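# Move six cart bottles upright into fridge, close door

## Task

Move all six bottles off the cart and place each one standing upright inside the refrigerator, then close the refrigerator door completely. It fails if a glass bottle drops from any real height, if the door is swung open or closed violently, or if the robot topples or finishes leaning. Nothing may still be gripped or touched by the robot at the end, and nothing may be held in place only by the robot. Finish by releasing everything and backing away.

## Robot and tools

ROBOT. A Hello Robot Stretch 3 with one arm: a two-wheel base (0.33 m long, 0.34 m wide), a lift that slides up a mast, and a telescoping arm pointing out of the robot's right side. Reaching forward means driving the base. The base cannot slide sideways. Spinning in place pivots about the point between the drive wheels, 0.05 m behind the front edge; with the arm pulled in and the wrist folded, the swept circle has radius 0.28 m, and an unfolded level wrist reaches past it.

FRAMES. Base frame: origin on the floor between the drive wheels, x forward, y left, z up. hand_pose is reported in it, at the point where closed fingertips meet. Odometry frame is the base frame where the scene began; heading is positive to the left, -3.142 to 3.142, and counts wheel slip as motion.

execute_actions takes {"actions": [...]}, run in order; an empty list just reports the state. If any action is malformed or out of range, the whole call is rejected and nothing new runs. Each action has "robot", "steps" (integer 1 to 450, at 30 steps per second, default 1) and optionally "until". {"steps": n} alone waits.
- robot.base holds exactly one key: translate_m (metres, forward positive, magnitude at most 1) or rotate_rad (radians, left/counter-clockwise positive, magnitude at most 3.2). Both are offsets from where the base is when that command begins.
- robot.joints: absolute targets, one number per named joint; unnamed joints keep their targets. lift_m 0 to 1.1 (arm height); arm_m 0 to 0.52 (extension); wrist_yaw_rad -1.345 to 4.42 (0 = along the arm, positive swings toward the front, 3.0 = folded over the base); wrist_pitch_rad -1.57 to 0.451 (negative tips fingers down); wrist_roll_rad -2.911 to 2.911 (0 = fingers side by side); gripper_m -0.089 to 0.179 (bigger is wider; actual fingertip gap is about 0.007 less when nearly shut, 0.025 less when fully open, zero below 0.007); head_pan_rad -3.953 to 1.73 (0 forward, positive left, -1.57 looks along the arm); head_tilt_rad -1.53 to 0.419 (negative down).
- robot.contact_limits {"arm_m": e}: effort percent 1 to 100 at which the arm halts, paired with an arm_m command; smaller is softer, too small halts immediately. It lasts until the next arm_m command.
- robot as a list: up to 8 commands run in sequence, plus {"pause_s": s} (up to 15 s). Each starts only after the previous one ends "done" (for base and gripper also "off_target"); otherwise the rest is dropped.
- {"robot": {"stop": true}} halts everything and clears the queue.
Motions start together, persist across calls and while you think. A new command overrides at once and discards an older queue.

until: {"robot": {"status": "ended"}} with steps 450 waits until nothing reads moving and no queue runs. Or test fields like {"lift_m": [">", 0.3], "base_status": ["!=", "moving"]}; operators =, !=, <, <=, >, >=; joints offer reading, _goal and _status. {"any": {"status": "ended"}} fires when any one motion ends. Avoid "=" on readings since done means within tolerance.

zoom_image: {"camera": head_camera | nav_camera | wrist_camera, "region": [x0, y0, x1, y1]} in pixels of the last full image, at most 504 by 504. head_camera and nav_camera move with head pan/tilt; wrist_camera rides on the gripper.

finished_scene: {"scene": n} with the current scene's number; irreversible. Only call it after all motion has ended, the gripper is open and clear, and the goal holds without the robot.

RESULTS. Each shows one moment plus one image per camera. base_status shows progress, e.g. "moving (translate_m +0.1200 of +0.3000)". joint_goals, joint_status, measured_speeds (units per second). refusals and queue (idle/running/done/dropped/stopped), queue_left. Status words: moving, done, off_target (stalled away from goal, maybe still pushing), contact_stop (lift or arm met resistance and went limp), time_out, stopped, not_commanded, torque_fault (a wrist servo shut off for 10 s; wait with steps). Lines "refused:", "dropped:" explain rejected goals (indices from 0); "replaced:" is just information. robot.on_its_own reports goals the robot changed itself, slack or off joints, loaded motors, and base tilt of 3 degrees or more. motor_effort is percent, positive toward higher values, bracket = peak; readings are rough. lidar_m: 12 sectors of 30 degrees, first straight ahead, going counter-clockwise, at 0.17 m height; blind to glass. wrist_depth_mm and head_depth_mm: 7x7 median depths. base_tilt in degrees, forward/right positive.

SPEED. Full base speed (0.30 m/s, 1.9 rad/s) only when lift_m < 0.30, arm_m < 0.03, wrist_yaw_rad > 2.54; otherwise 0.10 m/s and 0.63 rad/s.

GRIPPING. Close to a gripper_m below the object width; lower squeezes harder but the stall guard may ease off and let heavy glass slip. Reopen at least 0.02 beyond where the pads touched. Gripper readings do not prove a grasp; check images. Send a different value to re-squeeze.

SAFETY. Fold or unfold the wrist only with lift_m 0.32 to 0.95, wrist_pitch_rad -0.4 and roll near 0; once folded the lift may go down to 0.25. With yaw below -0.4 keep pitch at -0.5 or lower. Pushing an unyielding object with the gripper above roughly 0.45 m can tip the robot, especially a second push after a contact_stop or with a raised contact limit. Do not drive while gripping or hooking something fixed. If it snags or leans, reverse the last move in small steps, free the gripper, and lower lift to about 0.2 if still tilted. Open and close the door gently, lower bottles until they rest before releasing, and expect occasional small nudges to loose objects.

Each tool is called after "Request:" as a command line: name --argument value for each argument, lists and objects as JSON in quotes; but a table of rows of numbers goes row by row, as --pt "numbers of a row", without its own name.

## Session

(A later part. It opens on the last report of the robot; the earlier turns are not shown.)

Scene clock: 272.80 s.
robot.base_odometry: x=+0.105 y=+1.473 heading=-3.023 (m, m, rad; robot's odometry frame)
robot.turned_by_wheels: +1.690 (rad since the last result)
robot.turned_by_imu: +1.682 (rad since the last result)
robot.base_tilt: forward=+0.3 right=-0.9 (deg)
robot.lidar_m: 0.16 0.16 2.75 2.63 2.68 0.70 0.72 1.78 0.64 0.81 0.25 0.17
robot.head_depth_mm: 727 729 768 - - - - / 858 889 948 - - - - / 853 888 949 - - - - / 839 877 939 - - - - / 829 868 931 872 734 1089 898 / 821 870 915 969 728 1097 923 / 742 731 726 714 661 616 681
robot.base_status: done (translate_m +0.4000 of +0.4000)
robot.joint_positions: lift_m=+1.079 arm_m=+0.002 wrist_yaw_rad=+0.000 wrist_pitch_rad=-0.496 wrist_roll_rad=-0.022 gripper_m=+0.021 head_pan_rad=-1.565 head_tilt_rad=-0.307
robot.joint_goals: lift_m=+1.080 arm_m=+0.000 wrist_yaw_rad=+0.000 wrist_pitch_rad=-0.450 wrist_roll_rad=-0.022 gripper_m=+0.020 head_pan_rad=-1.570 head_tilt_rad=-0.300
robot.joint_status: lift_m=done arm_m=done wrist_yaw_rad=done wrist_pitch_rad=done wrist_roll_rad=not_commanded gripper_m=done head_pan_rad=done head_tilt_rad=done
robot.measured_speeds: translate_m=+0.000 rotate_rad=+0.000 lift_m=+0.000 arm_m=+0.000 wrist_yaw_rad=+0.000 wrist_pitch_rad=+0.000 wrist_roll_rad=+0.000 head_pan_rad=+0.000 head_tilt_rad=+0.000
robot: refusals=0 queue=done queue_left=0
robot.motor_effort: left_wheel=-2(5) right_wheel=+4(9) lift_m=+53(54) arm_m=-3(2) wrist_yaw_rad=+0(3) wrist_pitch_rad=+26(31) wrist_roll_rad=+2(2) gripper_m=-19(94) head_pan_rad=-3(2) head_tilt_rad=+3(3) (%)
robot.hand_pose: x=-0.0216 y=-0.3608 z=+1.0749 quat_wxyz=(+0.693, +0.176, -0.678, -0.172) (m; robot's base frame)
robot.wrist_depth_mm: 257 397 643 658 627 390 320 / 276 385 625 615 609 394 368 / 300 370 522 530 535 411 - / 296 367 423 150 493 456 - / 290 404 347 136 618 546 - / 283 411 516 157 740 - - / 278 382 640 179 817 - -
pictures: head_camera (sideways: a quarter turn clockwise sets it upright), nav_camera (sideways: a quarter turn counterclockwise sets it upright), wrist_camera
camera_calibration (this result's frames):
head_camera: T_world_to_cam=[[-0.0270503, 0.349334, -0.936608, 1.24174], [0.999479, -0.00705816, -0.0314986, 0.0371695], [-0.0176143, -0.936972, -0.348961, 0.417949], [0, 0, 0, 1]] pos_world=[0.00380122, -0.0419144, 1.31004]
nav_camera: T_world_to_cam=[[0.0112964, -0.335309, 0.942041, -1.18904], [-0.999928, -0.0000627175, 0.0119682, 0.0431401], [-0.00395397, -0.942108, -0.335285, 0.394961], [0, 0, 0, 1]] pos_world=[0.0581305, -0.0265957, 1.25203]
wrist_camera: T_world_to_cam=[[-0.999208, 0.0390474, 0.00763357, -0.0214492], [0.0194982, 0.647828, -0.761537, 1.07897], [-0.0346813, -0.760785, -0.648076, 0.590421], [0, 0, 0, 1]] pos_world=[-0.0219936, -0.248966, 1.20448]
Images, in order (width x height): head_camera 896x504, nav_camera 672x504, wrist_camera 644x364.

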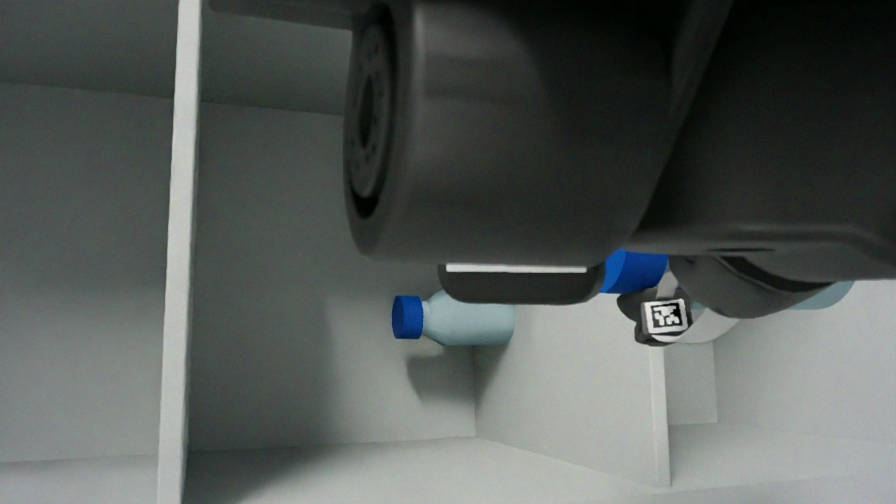

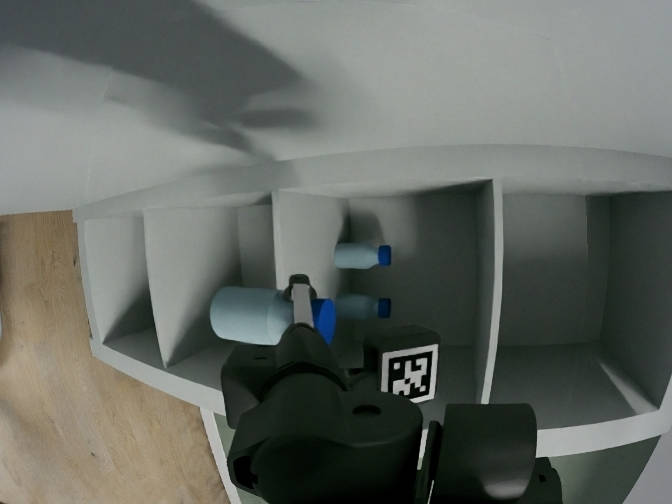

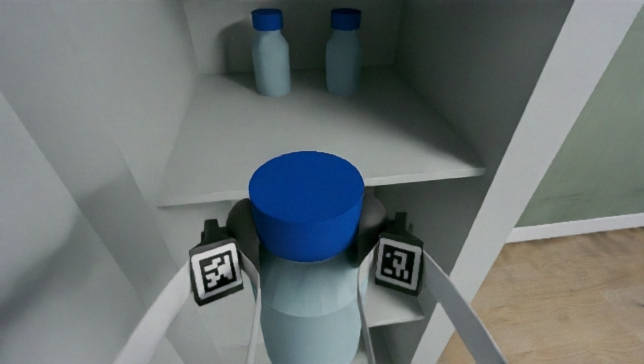

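Request:
execute_actions --actions '[{"robot":[{"base":{"translate_m":0.07},"joints":{"arm_m":0.4}},{"joints":{"lift_m":1.042}},{"joints":{"gripper_m":0.09}},{"joints":{"arm_m":0.0}},{"base":{"translate_m":-0.43}},{"base":{"rotate_rad":-1.73},"joints":{"lift_m":0.9}},{"joints":{"arm_m":0.15}}],"steps":450,"until":{"robot":{"status":"ended"}}},{"steps":300,"until":{"robot":{"status":"ended"}}}]'

Scene clock: 298.50 s.
robot.base_odometry: x=+0.462 y=+1.516 heading=+1.530 (m, m, rad; robot's odometry frame)
robot.turned_by_wheels: -1.730 (rad since the last result)
robot.turned_by_imu: -1.712 (rad since the last result)
robot.base_tilt: forward=+0.5 right=-0.9 (deg)
robot.lidar_m: 0.58 0.58 0.60 0.51 0.51 2.87 2.60 2.60 0.38 0.40 0.54 1.33
robot.head_depth_mm: 2296 2404 2605 2798 1002 - - / 2187 2359 2496 2647 1039 - - / 2117 2256 2381 2577 1028 - - / 2063 2194 2321 2492 754 - - / 2033 2126 2259 2441 930 618 561 / 1953 2053 2195 2339 2441 718 599 / 1893 2008 2118 2283 2418 695 682
robot.base_status: done (rotate_rad -1.7299 of -1.7300)
robot.joint_positions: lift_m=+0.901 arm_m=+0.150 wrist_yaw_rad=+0.000 wrist_pitch_rad=-0.469 wrist_roll_rad=-0.022 gripper_m=+0.090 head_pan_rad=-1.565 head_tilt_rad=-0.307
robot.joint_goals: lift_m=+0.900 arm_m=+0.150 wrist_yaw_rad=+0.000 wrist_pitch_rad=-0.450 wrist_roll_rad=-0.022 gripper_m=+0.090 head_pan_rad=-1.570 head_tilt_rad=-0.300
robot.joint_status: lift_m=done arm_m=done wrist_yaw_rad=done wrist_pitch_rad=done wrist_roll_rad=not_commanded gripper_m=done head_pan_rad=done head_tilt_rad=done
robot.measured_speeds: translate_m=+0.000 rotate_rad=+0.000 lift_m=+0.000 arm_m=+0.000 wrist_yaw_rad=+0.000 wrist_pitch_rad=+0.000 wrist_roll_rad=+0.000 head_pan_rad=+0.000 head_tilt_rad=+0.000
robot: refusals=0 queue=done queue_left=0
robot.motor_effort: left_wheel=+1(6) right_wheel=-2(9) lift_m=+20(53) arm_m=+3(2) wrist_yaw_rad=+1(0) wrist_pitch_rad=+11(26) wrist_roll_rad=+2(2) gripper_m=+0(84) head_pan_rad=-2(1) head_tilt_rad=+3(2) (%)
robot.hand_pose: x=-0.0216 y=-0.5123 z=+0.9019 quat_wxyz=(+0.695, +0.166, -0.680, -0.163) (m; robot's base frame)
robot.wrist_depth_mm: - - - - - - - / - - - 298 612 553 519 / - - 213 311 481 482 455 / - 293 208 298 379 379 369 / 261 301 226 304 328 320 319 / 284 279 256 272 265 270 272 / - 210 236 237 237 236 234
pictures: head_camera (sideways: a quarter turn clockwise sets it upright), nav_camera (sideways: a quarter turn counterclockwise sets it upright), wrist_camera
camera_calibration (this result's frames):
head_camera: T_world_to_cam=[[-0.0270502, 0.349334, -0.936608, 1.24174], [0.999479, -0.00705841, -0.0314986, 0.0371695], [-0.0176145, -0.936972, -0.348961, 0.417949], [0, 0, 0, 1]] pos_world=[0.00380121, -0.0419144, 1.31004]
nav_camera: T_world_to_cam=[[0.0112963, -0.335308, 0.942041, -1.18904], [-0.999928, -0.0000624769, 0.0119682, 0.0431401], [-0.00395419, -0.942108, -0.335285, 0.394961], [0, 0, 0, 1]] pos_world=[0.0581305, -0.0265957, 1.25203]
wrist_camera: T_world_to_cam=[[-0.99921, 0.0391784, 0.00659105, -0.0131944], [0.0194535, 0.62714, -0.778664, 1.05014], [-0.0346403, -0.777921, -0.627407, 0.3356], [0, 0, 0, 1]] pos_world=[-0.0219875, -0.396996, 1.02835]
Images, in order (width x height): head_camera 896x504, nav_camera 672x504, wrist_camera 644x364.

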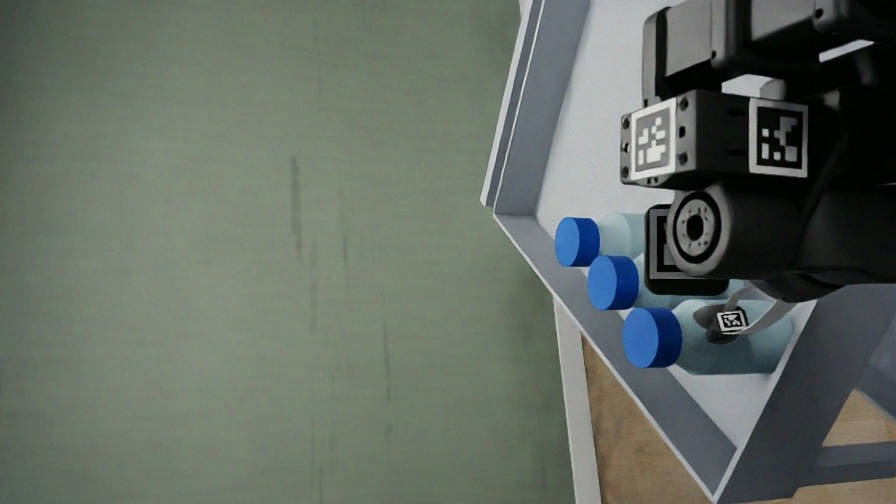

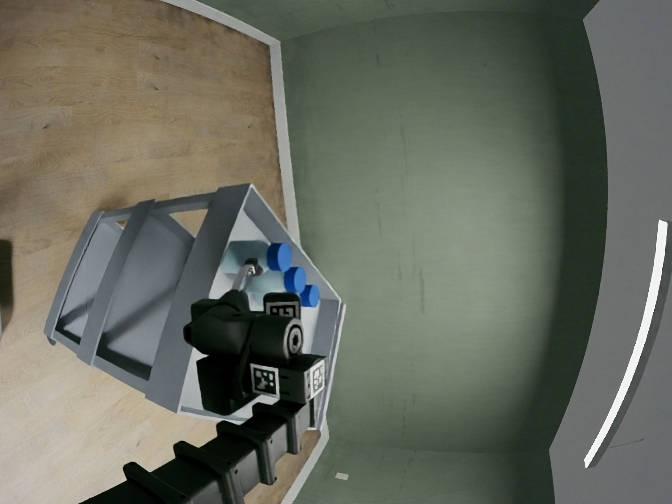

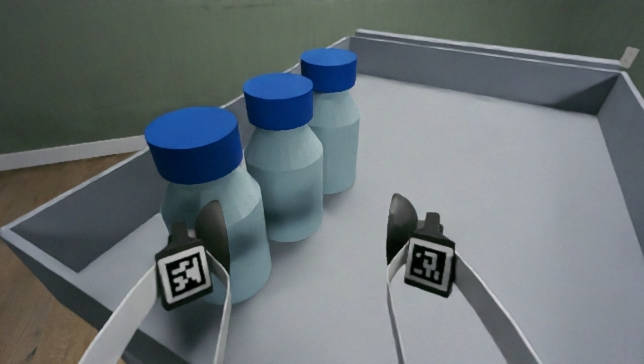

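Request:
execute_actions --actions '[{"robot":[{"joints":{"arm_m":0.1}},{"base":{"translate_m":0.073}},{"joints":{"arm_m":0.2}},{"joints":{"gripper_m":0.02}},{"joints":{"lift_m":1.08}},{"joints":{"arm_m":0.0},"base":{"translate_m":-0.073}},{"base":{"rotate_rad":1.73}},{"base":{"translate_m":0.29}}],"steps":450,"until":{"robot":{"status":"ended"}}},{"steps":300,"until":{"robot":{"status":"ended"}}},{"robot":[{"joints":{"arm_m":0.4}},{"joints":{"lift_m":1.042}},{"joints":{"gripper_m":0.09}},{"joints":{"arm_m":0.0}},{"base":{"translate_m":-0.29}},{"base":{"rotate_rad":-1.73},"joints":{"lift_m":0.9}},{"base":{"translate_m":0.023},"joints":{"arm_m":0.2}}],"steps":450,"until":{"robot":{"status":"ended"}}},{"steps":300,"until":{"robot":{"status":"ended"}}}]'

Scene clock: 348.67 s.
robot.base_odometry: x=+0.463 y=+1.539 heading=+1.530 (m, m, rad; robot's odometry frame)
robot.turned_by_wheels: +0.000 (rad since the last result)
robot.turned_by_imu: +0.009 (rad since the last result)
robot.base_tilt: forward=+0.5 right=-0.8 (deg)
robot.lidar_m: 0.56 0.56 0.61 0.52 0.52 2.88 2.62 2.63 0.39 0.41 0.56 1.31
robot.head_depth_mm: 2267 2413 2604 2800 1024 - - / 2195 2327 2471 2651 1070 - 574 / 2108 2262 2412 2546 1112 - 510 / 2069 2177 2329 2504 964 - 542 / 2018 2121 2271 2400 2462 725 575 / 1931 2062 2191 2326 2437 725 622 / 1893 2007 2124 2258 2365 1839 1398
robot.base_status: done (translate_m +0.0230 of +0.0230)
robot.joint_positions: lift_m=+0.901 arm_m=+0.200 wrist_yaw_rad=-0.001 wrist_pitch_rad=-0.469 wrist_roll_rad=-0.022 gripper_m=+0.090 head_pan_rad=-1.565 head_tilt_rad=-0.307
robot.joint_goals: lift_m=+0.900 arm_m=+0.200 wrist_yaw_rad=+0.000 wrist_pitch_rad=-0.450 wrist_roll_rad=-0.022 gripper_m=+0.090 head_pan_rad=-1.570 head_tilt_rad=-0.300
robot.joint_status: lift_m=done arm_m=done wrist_yaw_rad=done wrist_pitch_rad=done wrist_roll_rad=not_commanded gripper_m=done head_pan_rad=done head_tilt_rad=done
robot.measured_speeds: translate_m=+0.000 rotate_rad=+0.000 lift_m=+0.000 arm_m=+0.000 wrist_yaw_rad=+0.000 wrist_pitch_rad=+0.000 wrist_roll_rad=+0.000 head_pan_rad=+0.000 head_tilt_rad=+0.000
robot: refusals=0 queue=done queue_left=0
robot.motor_effort: left_wheel=+1(3) right_wheel=-1(7) lift_m=+20(55) arm_m=+2(2) wrist_yaw_rad=+0(3) wrist_pitch_rad=+11(33) wrist_roll_rad=+2(2) gripper_m=+0(91) head_pan_rad=-2(2) head_tilt_rad=+3(3) (%)
robot.hand_pose: x=-0.0217 y=-0.5623 z=+0.9019 quat_wxyz=(+0.695, +0.166, -0.680, -0.163) (m; robot's base frame)
robot.wrist_depth_mm: - - - - - - - / - - - 455 568 529 495 / - - 385 201 461 481 474 / - - 347 220 373 382 381 / - 266 314 238 326 316 318 / 226 261 269 263 262 270 270 / 233 235 236 236 235 237 238
pictures: head_camera (sideways: a quarter turn clockwise sets it upright), nav_camera (sideways: a quarter turn counterclockwise sets it upright), wrist_camera
camera_calibration (this result's frames):
head_camera: T_world_to_cam=[[-0.0270501, 0.34933, -0.936609, 1.24174], [0.999479, -0.00705878, -0.0314985, 0.0371694], [-0.0176147, -0.936973, -0.348957, 0.417943], [0, 0, 0, 1]] pos_world=[0.0038012, -0.0419144, 1.31004]
nav_camera: T_world_to_cam=[[0.0112962, -0.335304, 0.942042, -1.18904], [-0.999928, -0.0000621861, 0.0119682, 0.0431401], [-0.00395441, -0.94211, -0.335281, 0.394956], [0, 0, 0, 1]] pos_world=[0.0581305, -0.0265959, 1.25203]
wrist_camera: T_world_to_cam=[[-0.999193, 0.0396273, 0.0065943, -0.0110838], [0.0197321, 0.627118, -0.778674, 1.0815], [-0.0349921, -0.777915, -0.627394, 0.296687], [0, 0, 0, 1]] pos_world=[-0.0220335, -0.446993, 1.02835]
Images, in order (width x height): head_camera 896x504, nav_camera 672x504, wrist_camera 644x364.

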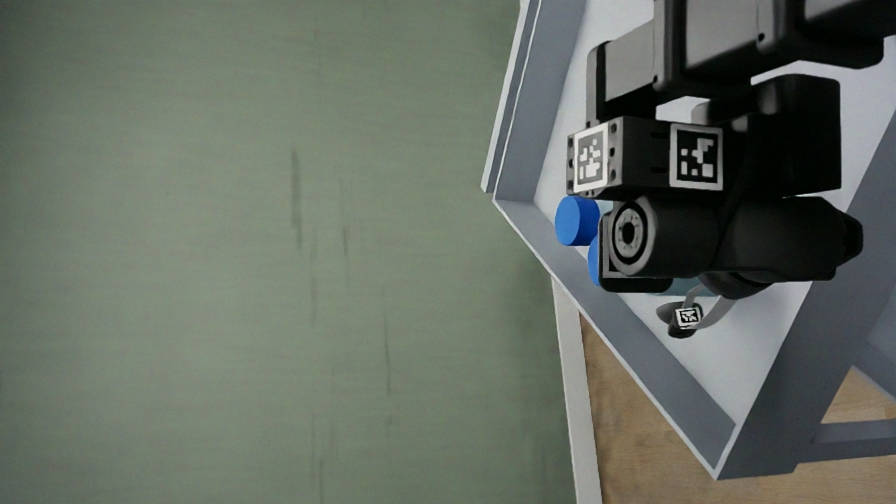

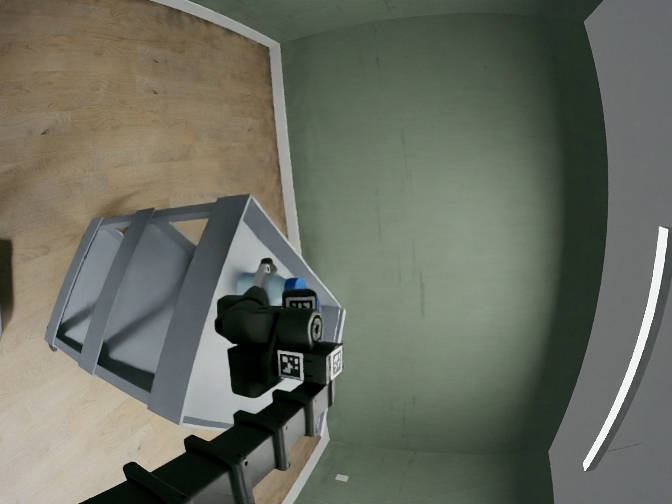

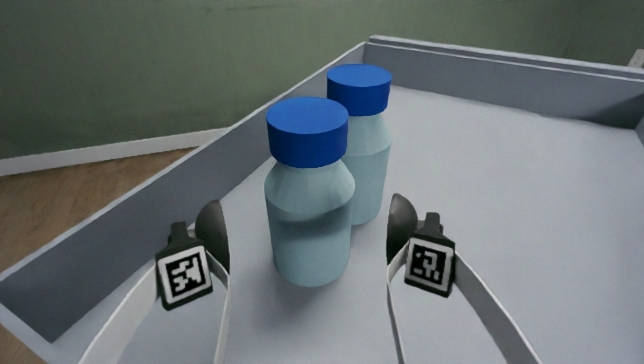

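Request:
execute_actions --actions '[{"robot":[{"joints":{"arm_m":0.265}},{"joints":{"gripper_m":0.02}},{"joints":{"lift_m":1.08}},{"joints":{"arm_m":0.0},"base":{"translate_m":-0.023}},{"base":{"rotate_rad":1.73}},{"base":{"translate_m":0.43}}],"steps":450,"until":{"robot":{"status":"ended"}}},{"steps":300,"until":{"robot":{"status":"ended"}}},{"robot":[{"joints":{"arm_m":0.3}},{"joints":{"lift_m":1.042}},{"joints":{"gripper_m":0.09}},{"joints":{"arm_m":0.0}},{"base":{"translate_m":-0.43}},{"base":{"rotate_rad":-1.73},"joints":{"lift_m":0.9}},{"base":{"translate_m":-0.02},"joints":{"arm_m":0.26}}],"steps":450,"until":{"robot":{"status":"ended"}}},{"steps":300,"until":{"robot":{"status":"ended"}}}]'

Scene clock: 392.27 s.
robot.base_odometry: x=+0.462 y=+1.496 heading=+1.530 (m, m, rad; robot's odometry frame)
robot.turned_by_wheels: +0.000 (rad since the last result)
robot.turned_by_imu: +0.008 (rad since the last result)
robot.base_tilt: forward=+0.2 right=-0.9 (deg)
robot.lidar_m: 0.60 0.60 0.59 0.51 0.51 2.87 2.59 2.58 0.37 0.39 0.53 1.36
robot.head_depth_mm: 2278 2444 2613 2753 1009 - - / 2211 2341 2484 2683 - - 607 / 2147 2286 2450 2550 - - 607 / 2073 2193 2347 2518 1075 - 601 / 2009 2139 2220 2408 956 742 552 / 1970 2051 2211 2321 2433 747 584 / 1911 2027 2132 2264 2394 697 667
robot.base_status: done (translate_m -0.0200 of -0.0200)
robot.joint_positions: lift_m=+0.901 arm_m=+0.260 wrist_yaw_rad=-0.001 wrist_pitch_rad=-0.469 wrist_roll_rad=-0.022 gripper_m=+0.090 head_pan_rad=-1.565 head_tilt_rad=-0.307
robot.joint_goals: lift_m=+0.900 arm_m=+0.260 wrist_yaw_rad=+0.000 wrist_pitch_rad=-0.450 wrist_roll_rad=-0.022 gripper_m=+0.090 head_pan_rad=-1.570 head_tilt_rad=-0.300
robot.joint_status: lift_m=done arm_m=done wrist_yaw_rad=done wrist_pitch_rad=done wrist_roll_rad=not_commanded gripper_m=done head_pan_rad=done head_tilt_rad=done
robot.measured_speeds: translate_m=+0.000 rotate_rad=+0.000 lift_m=+0.000 arm_m=+0.000 wrist_yaw_rad=+0.000 wrist_pitch_rad=+0.000 wrist_roll_rad=+0.000 head_pan_rad=+0.000 head_tilt_rad=+0.000
robot: refusals=0 queue=done queue_left=0
robot.motor_effort: left_wheel=+1(5) right_wheel=-1(7) lift_m=+20(55) arm_m=+3(1) wrist_yaw_rad=+0(0) wrist_pitch_rad=+11(35) wrist_roll_rad=+2(2) gripper_m=+0(92) head_pan_rad=-2(2) head_tilt_rad=+3(3) (%)
robot.hand_pose: x=-0.0217 y=-0.6223 z=+0.9019 quat_wxyz=(+0.695, +0.166, -0.680, -0.163) (m; robot's base frame)
robot.wrist_depth_mm: - - - - - - - / - - - 566 524 491 457 / - - 379 211 473 471 440 / - 307 352 229 379 382 379 / - 276 315 254 328 316 316 / 232 266 268 269 261 273 270 / 230 235 235 234 234 235 236
pictures: head_camera (sideways: a quarter turn clockwise sets it upright), nav_camera (sideways: a quarter turn counterclockwise sets it upright), wrist_camera
camera_calibration (this result's frames):
head_camera: T_world_to_cam=[[-0.0270501, 0.349327, -0.93661, 1.24175], [0.999479, -0.00705863, -0.0314985, 0.0371693], [-0.0176145, -0.936974, -0.348954, 0.41794], [0, 0, 0, 1]] pos_world=[0.00380121, -0.0419144, 1.31004]
nav_camera: T_world_to_cam=[[0.0112963, -0.335302, 0.942043, -1.18904], [-0.999928, -0.000062391, 0.0119682, 0.0431402], [-0.00395418, -0.942111, -0.335278, 0.394952], [0, 0, 0, 1]] pos_world=[0.0581305, -0.026596, 1.25203]
wrist_camera: T_world_to_cam=[[-0.999197, 0.039511, 0.0065989, -0.00875802], [0.0196565, 0.62714, -0.778658, 1.11912], [-0.034904, -0.777904, -0.627413, 0.250039], [0, 0, 0, 1]] pos_world=[-0.0220215, -0.506992, 1.02835]
Images, in order (width x height): head_camera 896x504, nav_camera 672x504, wrist_camera 644x364.

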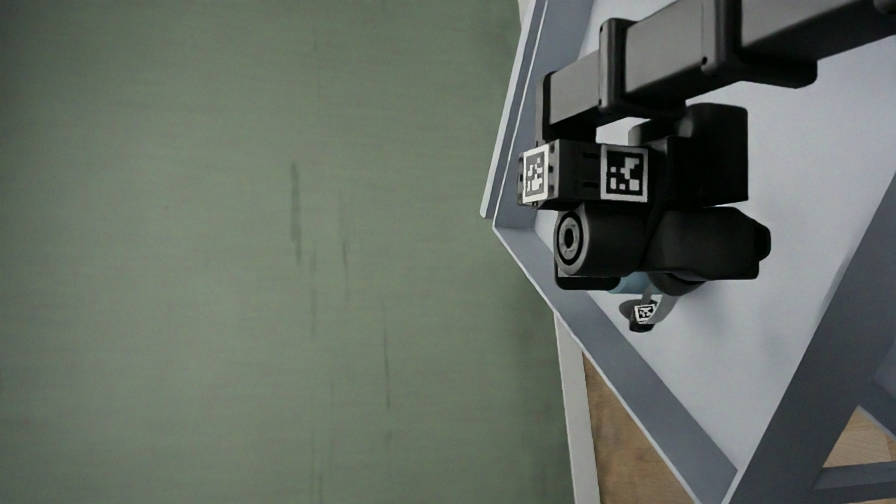

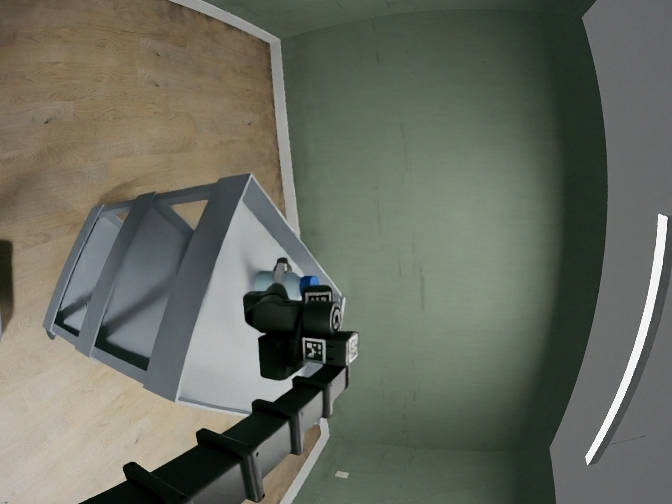

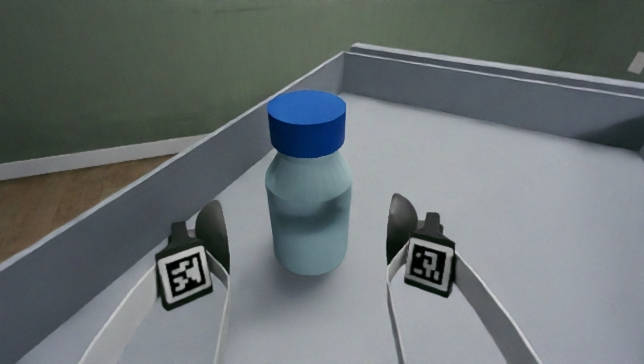

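Request:
execute_actions --actions '[{"robot":[{"joints":{"arm_m":0.34}},{"joints":{"gripper_m":0.02}},{"joints":{"lift_m":1.08}},{"joints":{"arm_m":0.0},"base":{"translate_m":0.02}},{"base":{"rotate_rad":1.73}},{"base":{"translate_m":0.29}}],"steps":450,"until":{"robot":{"status":"ended"}}},{"steps":300,"until":{"robot":{"status":"ended"}}},{"robot":[{"joints":{"arm_m":0.3}},{"joints":{"lift_m":1.042}},{"joints":{"gripper_m":0.09}},{"joints":{"arm_m":0.0}}],"steps":450,"until":{"robot":{"status":"ended"}}}]'

Scene clock: 424.63 s.
robot.base_odometry: x=+0.174 y=+1.481 heading=-3.023 (m, m, rad; robot's odometry frame)
robot.turned_by_wheels: +1.730 (rad since the last result)
robot.turned_by_imu: +1.722 (rad since the last result)
robot.base_tilt: forward=+0.4 right=-0.9 (deg)
robot.lidar_m: 0.23 0.23 2.83 2.63 2.67 0.63 0.67 1.80 0.61 0.71 0.37 0.24
robot.head_depth_mm: 573 574 580 610 - - - / 735 705 745 754 - - - / 860 898 962 985 - - - / 844 880 952 758 662 - - / 839 873 943 981 734 1071 902 / 827 871 925 730 667 1102 926 / 812 862 920 954 721 1039 895
robot.base_status: done (translate_m +0.2900 of +0.2900)
robot.joint_positions: lift_m=+1.043 arm_m=+0.002 wrist_yaw_rad=+0.000 wrist_pitch_rad=-0.470 wrist_roll_rad=-0.022 gripper_m=+0.090 head_pan_rad=-1.565 head_tilt_rad=-0.307
robot.joint_goals: lift_m=+1.042 arm_m=+0.000 wrist_yaw_rad=+0.000 wrist_pitch_rad=-0.450 wrist_roll_rad=-0.022 gripper_m=+0.090 head_pan_rad=-1.570 head_tilt_rad=-0.300
robot.joint_status: lift_m=done arm_m=done wrist_yaw_rad=done wrist_pitch_rad=done wrist_roll_rad=not_commanded gripper_m=done head_pan_rad=done head_tilt_rad=done
robot.measured_speeds: translate_m=+0.000 rotate_rad=+0.000 lift_m=+0.000 arm_m=+0.000 wrist_yaw_rad=+0.000 wrist_pitch_rad=+0.000 wrist_roll_rad=+0.000 head_pan_rad=+0.000 head_tilt_rad=+0.000
robot: refusals=0 queue=done queue_left=0
robot.motor_effort: left_wheel=-2(5) right_wheel=+4(8) lift_m=+20(56) arm_m=-3(1) wrist_yaw_rad=+0(1) wrist_pitch_rad=+11(30) wrist_roll_rad=+2(2) gripper_m=+0(92) head_pan_rad=-2(2) head_tilt_rad=+3(3) (%)
robot.hand_pose: x=-0.0216 y=-0.3645 z=+1.0437 quat_wxyz=(+0.695, +0.166, -0.680, -0.163) (m; robot's base frame)
robot.wrist_depth_mm: 347 562 550 662 477 321 917 / 341 549 464 569 490 350 - / 331 457 440 447 455 400 - / 348 393 414 909 483 - - / 379 472 871 852 732 - - / 378 459 731 743 644 - - / 357 570 667 990 835 - -
pictures: head_camera (sideways: a quarter turn clockwise sets it upright), nav_camera (sideways: a quarter turn counterclockwise sets it upright), wrist_camera
camera_calibration (this result's frames):
head_camera: T_world_to_cam=[[-0.0270502, 0.349328, -0.93661, 1.24175], [0.999479, -0.00705839, -0.0314985, 0.0371693], [-0.0176143, -0.936974, -0.348955, 0.41794], [0, 0, 0, 1]] pos_world=[0.00380122, -0.0419144, 1.31004]
nav_camera: T_world_to_cam=[[0.0112964, -0.335302, 0.942043, -1.18904], [-0.999928, -0.0000626315, 0.0119682, 0.0431402], [-0.00395395, -0.942111, -0.335279, 0.394953], [0, 0, 0, 1]] pos_world=[0.0581305, -0.026596, 1.25203]
wrist_camera: T_world_to_cam=[[-0.999208, 0.0392326, 0.00662488, -0.0199487], [0.0194811, 0.627585, -0.778304, 1.06772], [-0.0346926, -0.777559, -0.627852, 0.540172], [0, 0, 0, 1]] pos_world=[-0.0219933, -0.249289, 1.17029]
Images, in order (width x height): head_camera 896x504, nav_camera 672x504, wrist_camera 644x364.

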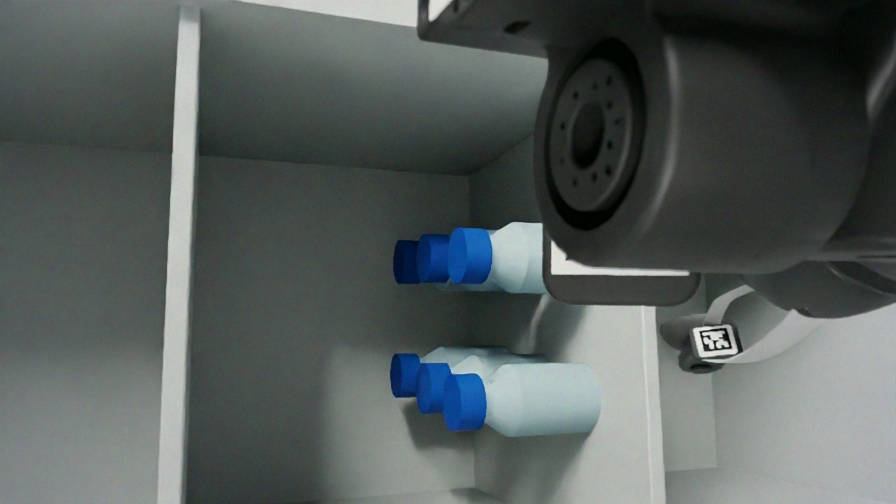

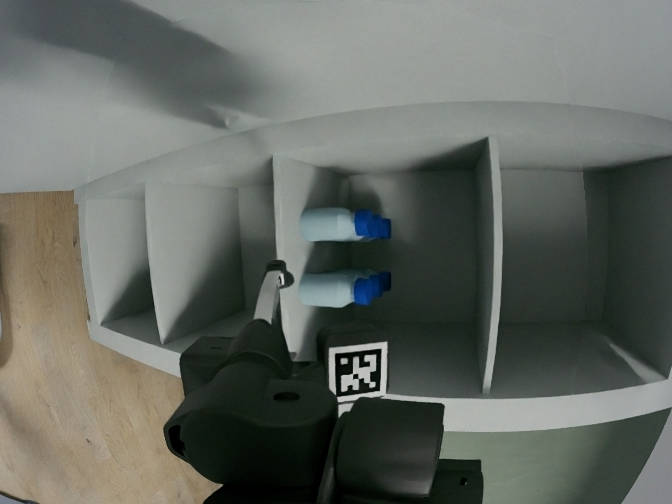

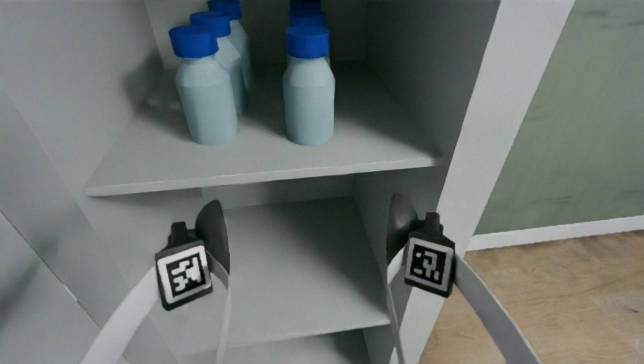

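Request:
execute_actions --actions '[{"robot":[{"base":{"rotate_rad":-1.57},"joints":{"lift_m":0.55,"wrist_pitch_rad":-1.5,"gripper_m":0.0}},{"base":{"translate_m":-0.4}},{"base":{"rotate_rad":1.57}},{"base":{"translate_m":0.55}},{"joints":{"wrist_pitch_rad":0,"lift_m":0.3,"arm_m":0.08,"head_tilt_rad":-0.9,"head_pan_rad":-2.0}}],"steps":450,"until":{"robot":{"status":"ended"}}},{"steps":300,"until":{"robot":{"status":"ended"}}}]'

Scene clock: 458.40 s.
robot.base_odometry: x=-0.324 y=+1.019 heading=-3.023 (m, m, rad; robot's odometry frame)
robot.turned_by_wheels: +0.000 (rad since the last result)
robot.turned_by_imu: +0.006 (rad since the last result)
robot.base_tilt: forward=+0.3 right=-1.1 (deg)
robot.lidar_m: 1.62 1.36 2.09 2.29 2.34 2.97 1.14 0.40 0.39 0.80 1.45 1.76
robot.head_depth_mm: 339 378 459 1609 1457 1289 1156 / 364 419 474 564 1387 1280 1156 / 427 469 508 632 796 1217 1181 / 501 573 673 814 1031 1245 - / 596 703 855 1094 1371 1289 1136 / 734 900 1297 1560 1426 1262 1129 / 1060 1415 1724 1600 1397 1252 1118
robot.base_status: done (translate_m +0.5500 of +0.5500)
robot.joint_positions: lift_m=+0.301 arm_m=+0.080 wrist_yaw_rad=+0.000 wrist_pitch_rad=-0.023 wrist_roll_rad=-0.022 gripper_m=+0.000 head_pan_rad=-1.993 head_tilt_rad=-0.888
robot.joint_goals: lift_m=+0.300 arm_m=+0.080 wrist_yaw_rad=+0.000 wrist_pitch_rad=+0.000 wrist_roll_rad=-0.022 gripper_m=+0.000 head_pan_rad=-2.000 head_tilt_rad=-0.900
robot.joint_status: lift_m=done arm_m=done wrist_yaw_rad=done wrist_pitch_rad=done wrist_roll_rad=not_commanded gripper_m=done head_pan_rad=done head_tilt_rad=done
robot.measured_speeds: translate_m=+0.000 rotate_rad=+0.000 lift_m=+0.000 arm_m=+0.000 wrist_yaw_rad=+0.000 wrist_pitch_rad=+0.000 wrist_roll_rad=+0.000 head_pan_rad=+0.000 head_tilt_rad=+0.000
robot: refusals=0 queue=done queue_left=0
robot.motor_effort: left_wheel=-2(4) right_wheel=+4(6) lift_m=+21(20) arm_m=+3(2) wrist_yaw_rad=+0(0) wrist_pitch_rad=+13(14) wrist_roll_rad=+2(2) gripper_m=-3(85) head_pan_rad=-4(27) head_tilt_rad=-4(26) (%)
robot.hand_pose: x=-0.0215 y=-0.4802 z=+0.4092 quat_wxyz=(+0.715, +0.008, -0.699, -0.008) (m; robot's base frame)
robot.wrist_depth_mm: 923 968 - - 598 326 235 / 953 - - - 610 327 239 / - - - - 553 332 239 / - - - - 565 338 239 / - - - - 561 339 242 / 903 879 891 821 532 344 244 / 699 686 689 677 620 351 247
pictures: head_camera (sideways: a quarter turn clockwise sets it upright), nav_camera (sideways: a quarter turn counterclockwise sets it upright), wrist_camera
camera_calibration (this result's frames):
head_camera: T_world_to_cam=[[0.30751, 0.745807, -0.590939, 0.789086], [0.914365, -0.403508, -0.0334416, 0.040193], [-0.263389, -0.530051, -0.806023, 1.01404], [0, 0, 0, 1]] pos_world=[-0.0123151, -0.0347937, 1.28499]
nav_camera: T_world_to_cam=[[-0.318194, -0.731344, 0.603232, -0.745336], [-0.912858, 0.408063, 0.01321, 0.0410021], [-0.255818, -0.546462, -0.797457, 0.997753], [0, 0, 0, 1]] pos_world=[0.0555107, -0.0165947, 1.24473]
wrist_camera: T_world_to_cam=[[-0.999223, 0.0379307, -0.0107518, -0.00464458], [0.0191893, 0.229684, -0.973076, 0.535155], [-0.03444, -0.972526, -0.230233, -0.204557], [0, 0, 0, 1]] pos_world=[-0.0219551, -0.321677, 0.473601]
Images, in order (width x height): head_camera 896x504, nav_camera 672x504, wrist_camera 644x364.

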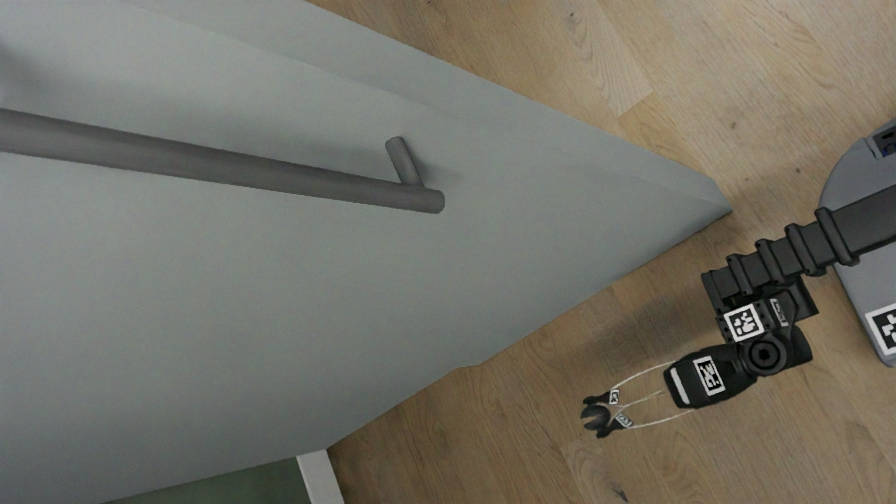

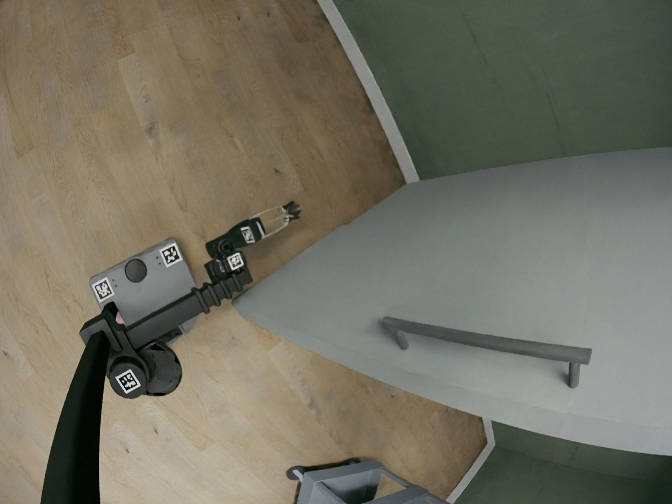

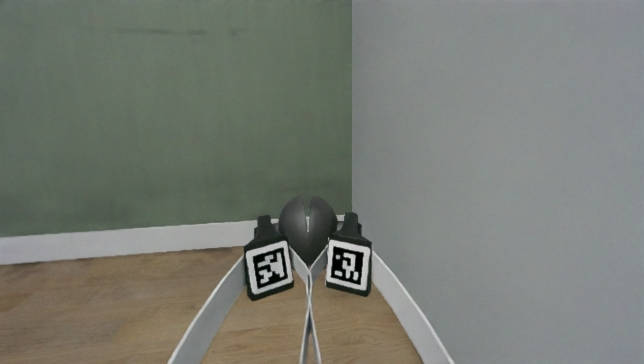

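Request:
execute_actions --actions '[{"robot":[{"joints":{"arm_m":0.15,"head_pan_rad":-1.57,"head_tilt_rad":-0.7}},{"base":{"translate_m":-0.55}},{"joints":{"arm_m":0.35}}],"steps":450,"until":{"robot":{"status":"ended"}}}]'

Scene clock: 475.30 s.
robot.base_odometry: x=+0.222 y=+1.084 heading=-3.023 (m, m, rad; robot's odometry frame)
robot.turned_by_wheels: +0.000 (rad since the last result)
robot.turned_by_imu: +0.000 (rad since the last result)
robot.base_tilt: forward=+0.2 right=-1.0 (deg)
robot.lidar_m: 2.17 1.82 2.40 2.23 2.27 2.77 0.60 0.61 0.94 0.88 0.89 1.92
robot.head_depth_mm: 795 1576 1833 1967 1641 1399 1208 / 786 873 1030 1872 1636 1392 1203 / 776 872 1009 1180 1440 1406 1221 / 765 864 989 1158 1374 1290 1199 / 754 845 968 1128 1361 1369 1194 / 743 836 955 1110 1329 1364 1192 / 735 824 939 1117 1515 1349 1190
robot.base_status: done (translate_m -0.5500 of -0.5500)
robot.joint_positions: lift_m=+0.300 arm_m=+0.350 wrist_yaw_rad=+0.001 wrist_pitch_rad=-0.022 wrist_roll_rad=-0.021 gripper_m=+0.000 head_pan_rad=-1.576 head_tilt_rad=-0.703
robot.joint_goals: lift_m=+0.300 arm_m=+0.350 wrist_yaw_rad=+0.000 wrist_pitch_rad=+0.000 wrist_roll_rad=-0.021 gripper_m=+0.000 head_pan_rad=-1.570 head_tilt_rad=-0.700
robot.joint_status: lift_m=done arm_m=done wrist_yaw_rad=done wrist_pitch_rad=done wrist_roll_rad=not_commanded gripper_m=done head_pan_rad=done head_tilt_rad=done
robot.measured_speeds: translate_m=+0.000 rotate_rad=+0.000 lift_m=+0.000 arm_m=+0.000 wrist_yaw_rad=+0.000 wrist_pitch_rad=+0.000 wrist_roll_rad=+0.000 head_pan_rad=+0.000 head_tilt_rad=+0.000
robot: refusals=0 queue=done queue_left=0
robot.motor_effort: left_wheel=-1(8) right_wheel=+3(39) lift_m=+22(23) arm_m=+3(3) wrist_yaw_rad=-1(15) wrist_pitch_rad=+13(13) wrist_roll_rad=+2(2) gripper_m=-3(5) head_pan_rad=+3(25) head_tilt_rad=+1(12) (%)
robot.hand_pose: x=-0.0212 y=-0.7503 z=+0.4094 quat_wxyz=(+0.715, +0.009, -0.699, -0.008) (m; robot's base frame)
robot.wrist_depth_mm: 249 257 267 277 288 301 992 / 259 265 278 288 298 314 - / 266 276 284 298 310 324 - / 275 282 296 307 323 338 - / 283 293 306 - 335 351 - / 289 301 312 334 349 368 833 / 302 314 332 343 365 384 659
pictures: head_camera (sideways: a quarter turn clockwise sets it upright), nav_camera (sideways: a quarter turn counterclockwise sets it upright), wrist_camera
camera_calibration (this result's frames):
head_camera: T_world_to_cam=[[-0.0212391, 0.683979, -0.729192, 0.97124], [0.999406, -0.00527727, -0.0340597, 0.0404871], [-0.0271443, -0.729483, -0.683461, 0.853219], [0, 0, 0, 1]] pos_world=[0.00332529, -0.0416862, 1.29274]
nav_camera: T_world_to_cam=[[0.00562849, -0.672965, 0.739653, -0.925078], [-0.999892, 0.00624994, 0.0132953, 0.0414188], [-0.01357, -0.739648, -0.672857, 0.834238], [0, 0, 0, 1]] pos_world=[0.0579418, -0.00576179, 1.24501]
wrist_camera: T_world_to_cam=[[-0.999271, 0.0364722, -0.0112918, 0.00509876], [0.0193453, 0.22869, -0.973307, 0.596725], [-0.0329163, -0.972816, -0.229229, -0.467702], [0, 0, 0, 1]] pos_world=[-0.0218439, -0.591639, 0.473644]
Images, in order (width x height): head_camera 896x504, nav_camera 672x504, wrist_camera 644x364.

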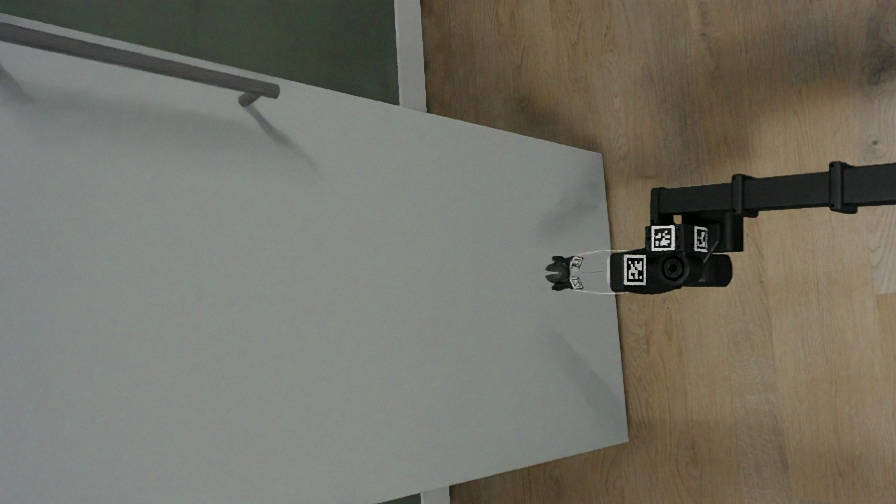

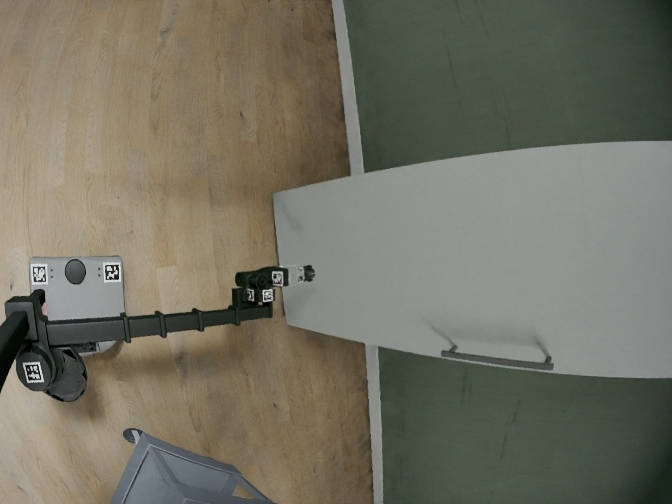

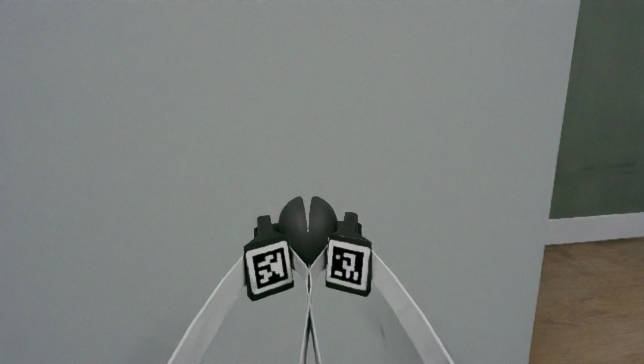

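The door looks shut. I'll give it a gentle press to make sure.

Request:
execute_actions --actions '[{"robot":{"joints":{"arm_m":0.52},"contact_limits":{"arm_m":12}},"steps":200,"until":{"robot":{"status":"ended"}}},{"robot":{"joints":{"arm_m":0.2}},"steps":200,"until":{"robot":{"status":"ended"}}}]'

Request:
finished_scene --scene 1

Scene clock: 484.30 s.
robot.base_odometry: x=+0.222 y=+1.084 heading=-3.023 (m, m, rad; robot's odometry frame)
robot.turned_by_wheels: +0.000 (rad since the last result)
robot.turned_by_imu: +0.002 (rad since the last result)
robot.base_tilt: forward=+0.3 right=-0.8 (deg)
robot.lidar_m: 2.17 1.82 2.40 2.22 2.27 2.78 0.61 0.61 0.95 0.87 0.89 1.91
robot.head_depth_mm: 793 1578 1814 1981 1638 1407 1217 / 785 876 1028 1856 1637 1395 1206 / 776 870 1008 1173 1431 1375 1203 / 765 864 993 1151 1388 1400 - / 754 852 970 1136 1351 1361 1195 / 744 837 952 1114 1328 1364 1184 / 737 824 934 1120 1512 1350 1183
robot.base_status: done (translate_m -0.5500 of -0.5500)
robot.joint_positions: lift_m=+0.300 arm_m=+0.200 wrist_yaw_rad=+0.001 wrist_pitch_rad=-0.023 wrist_roll_rad=-0.021 gripper_m=+0.000 head_pan_rad=-1.576 head_tilt_rad=-0.703
robot.joint_goals: lift_m=+0.300 arm_m=+0.200 wrist_yaw_rad=+0.000 wrist_pitch_rad=+0.000 wrist_roll_rad=-0.021 gripper_m=+0.000 head_pan_rad=-1.570 head_tilt_rad=-0.700
robot.joint_status: lift_m=done arm_m=done wrist_yaw_rad=done wrist_pitch_rad=done wrist_roll_rad=not_commanded gripper_m=done head_pan_rad=done head_tilt_rad=done
robot.measured_speeds: translate_m=+0.000 rotate_rad=+0.000 lift_m=+0.000 arm_m=+0.000 wrist_yaw_rad=+0.000 wrist_pitch_rad=+0.000 wrist_roll_rad=+0.000 head_pan_rad=+0.000 head_tilt_rad=+0.000
robot: refusals=0 queue=done queue_left=0
robot.motor_effort: left_wheel=-1(4) right_wheel=+3(8) lift_m=+22(22) arm_m=-3(17) wrist_yaw_rad=-1(4) wrist_pitch_rad=+13(17) wrist_roll_rad=+2(2) gripper_m=-3(3) head_pan_rad=+2(3) head_tilt_rad=+1(1) (%)
robot.hand_pose: x=-0.0212 y=-0.6010 z=+0.4093 quat_wxyz=(+0.715, +0.009, -0.699, -0.008) (m; robot's base frame)
robot.wrist_depth_mm: 375 382 399 415 428 - - / 387 398 414 427 446 - - / 402 409 425 449 466 - - / 937 424 440 454 487 - - / 959 442 455 - 496 - - / 860 455 465 491 523 854 858 / 687 462 493 518 547 668 664
pictures: head_camera (sideways: a quarter turn clockwise sets it upright), nav_camera (sideways: a quarter turn counterclockwise sets it upright), wrist_camera
replaced: robot.arm_m: its motion had ended contact_stop
camera_calibration (this result's frames):
head_camera: T_world_to_cam=[[-0.0212413, 0.683571, -0.729574, 0.971738], [0.999406, -0.00529643, -0.0340598, 0.0404872], [-0.0271464, -0.729864, -0.683053, 0.852688], [0, 0, 0, 1]] pos_world=[0.00332526, -0.0416913, 1.29277]
nav_camera: T_world_to_cam=[[0.00563068, -0.672552, 0.740029, -0.925568], [-0.999892, 0.00625749, 0.0132948, 0.0414194], [-0.0135722, -0.740024, -0.672444, 0.8337], [0, 0, 0, 1]] pos_world=[0.0579416, -0.00579358, 1.24501]
wrist_camera: T_world_to_cam=[[-0.999272, 0.036462, -0.0112629, -0.000362623], [0.0193402, 0.229439, -0.973131, 0.562764], [-0.0328981, -0.97264, -0.229977, -0.322076], [0, 0, 0, 1]] pos_world=[-0.021842, -0.44237, 0.473569]
Images, in order (width x height): head_camera 896x504, nav_camera 672x504, wrist_camera 644x364.

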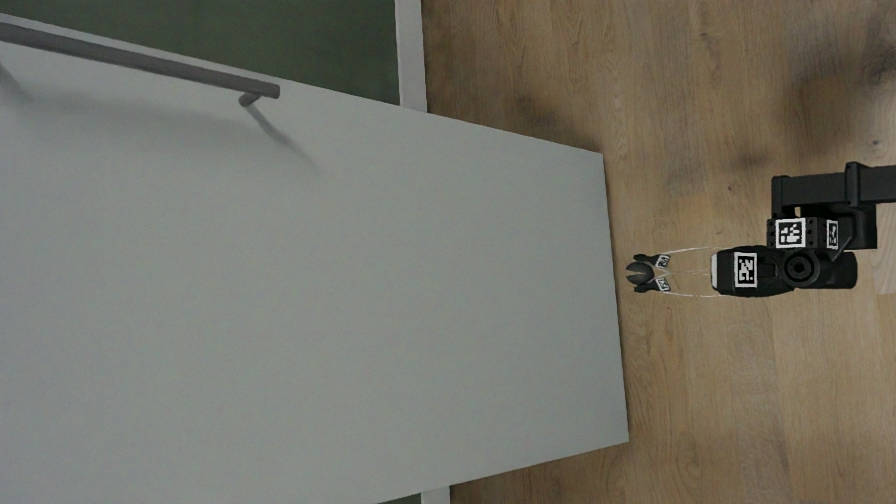

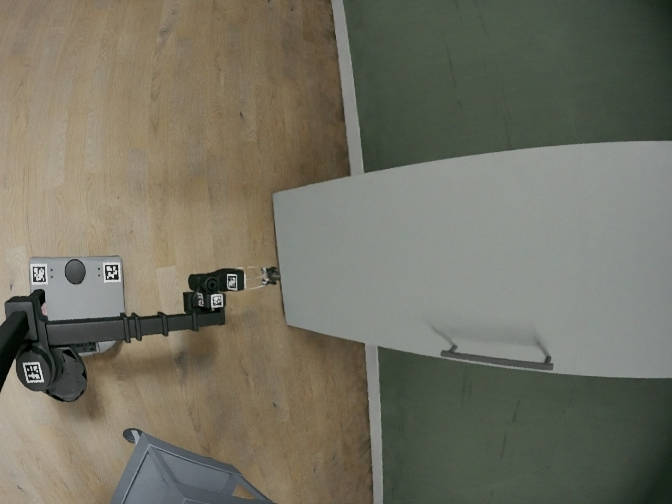

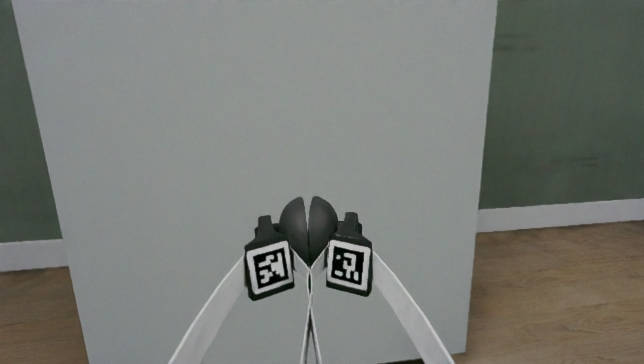

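The scene is finished: the task was done.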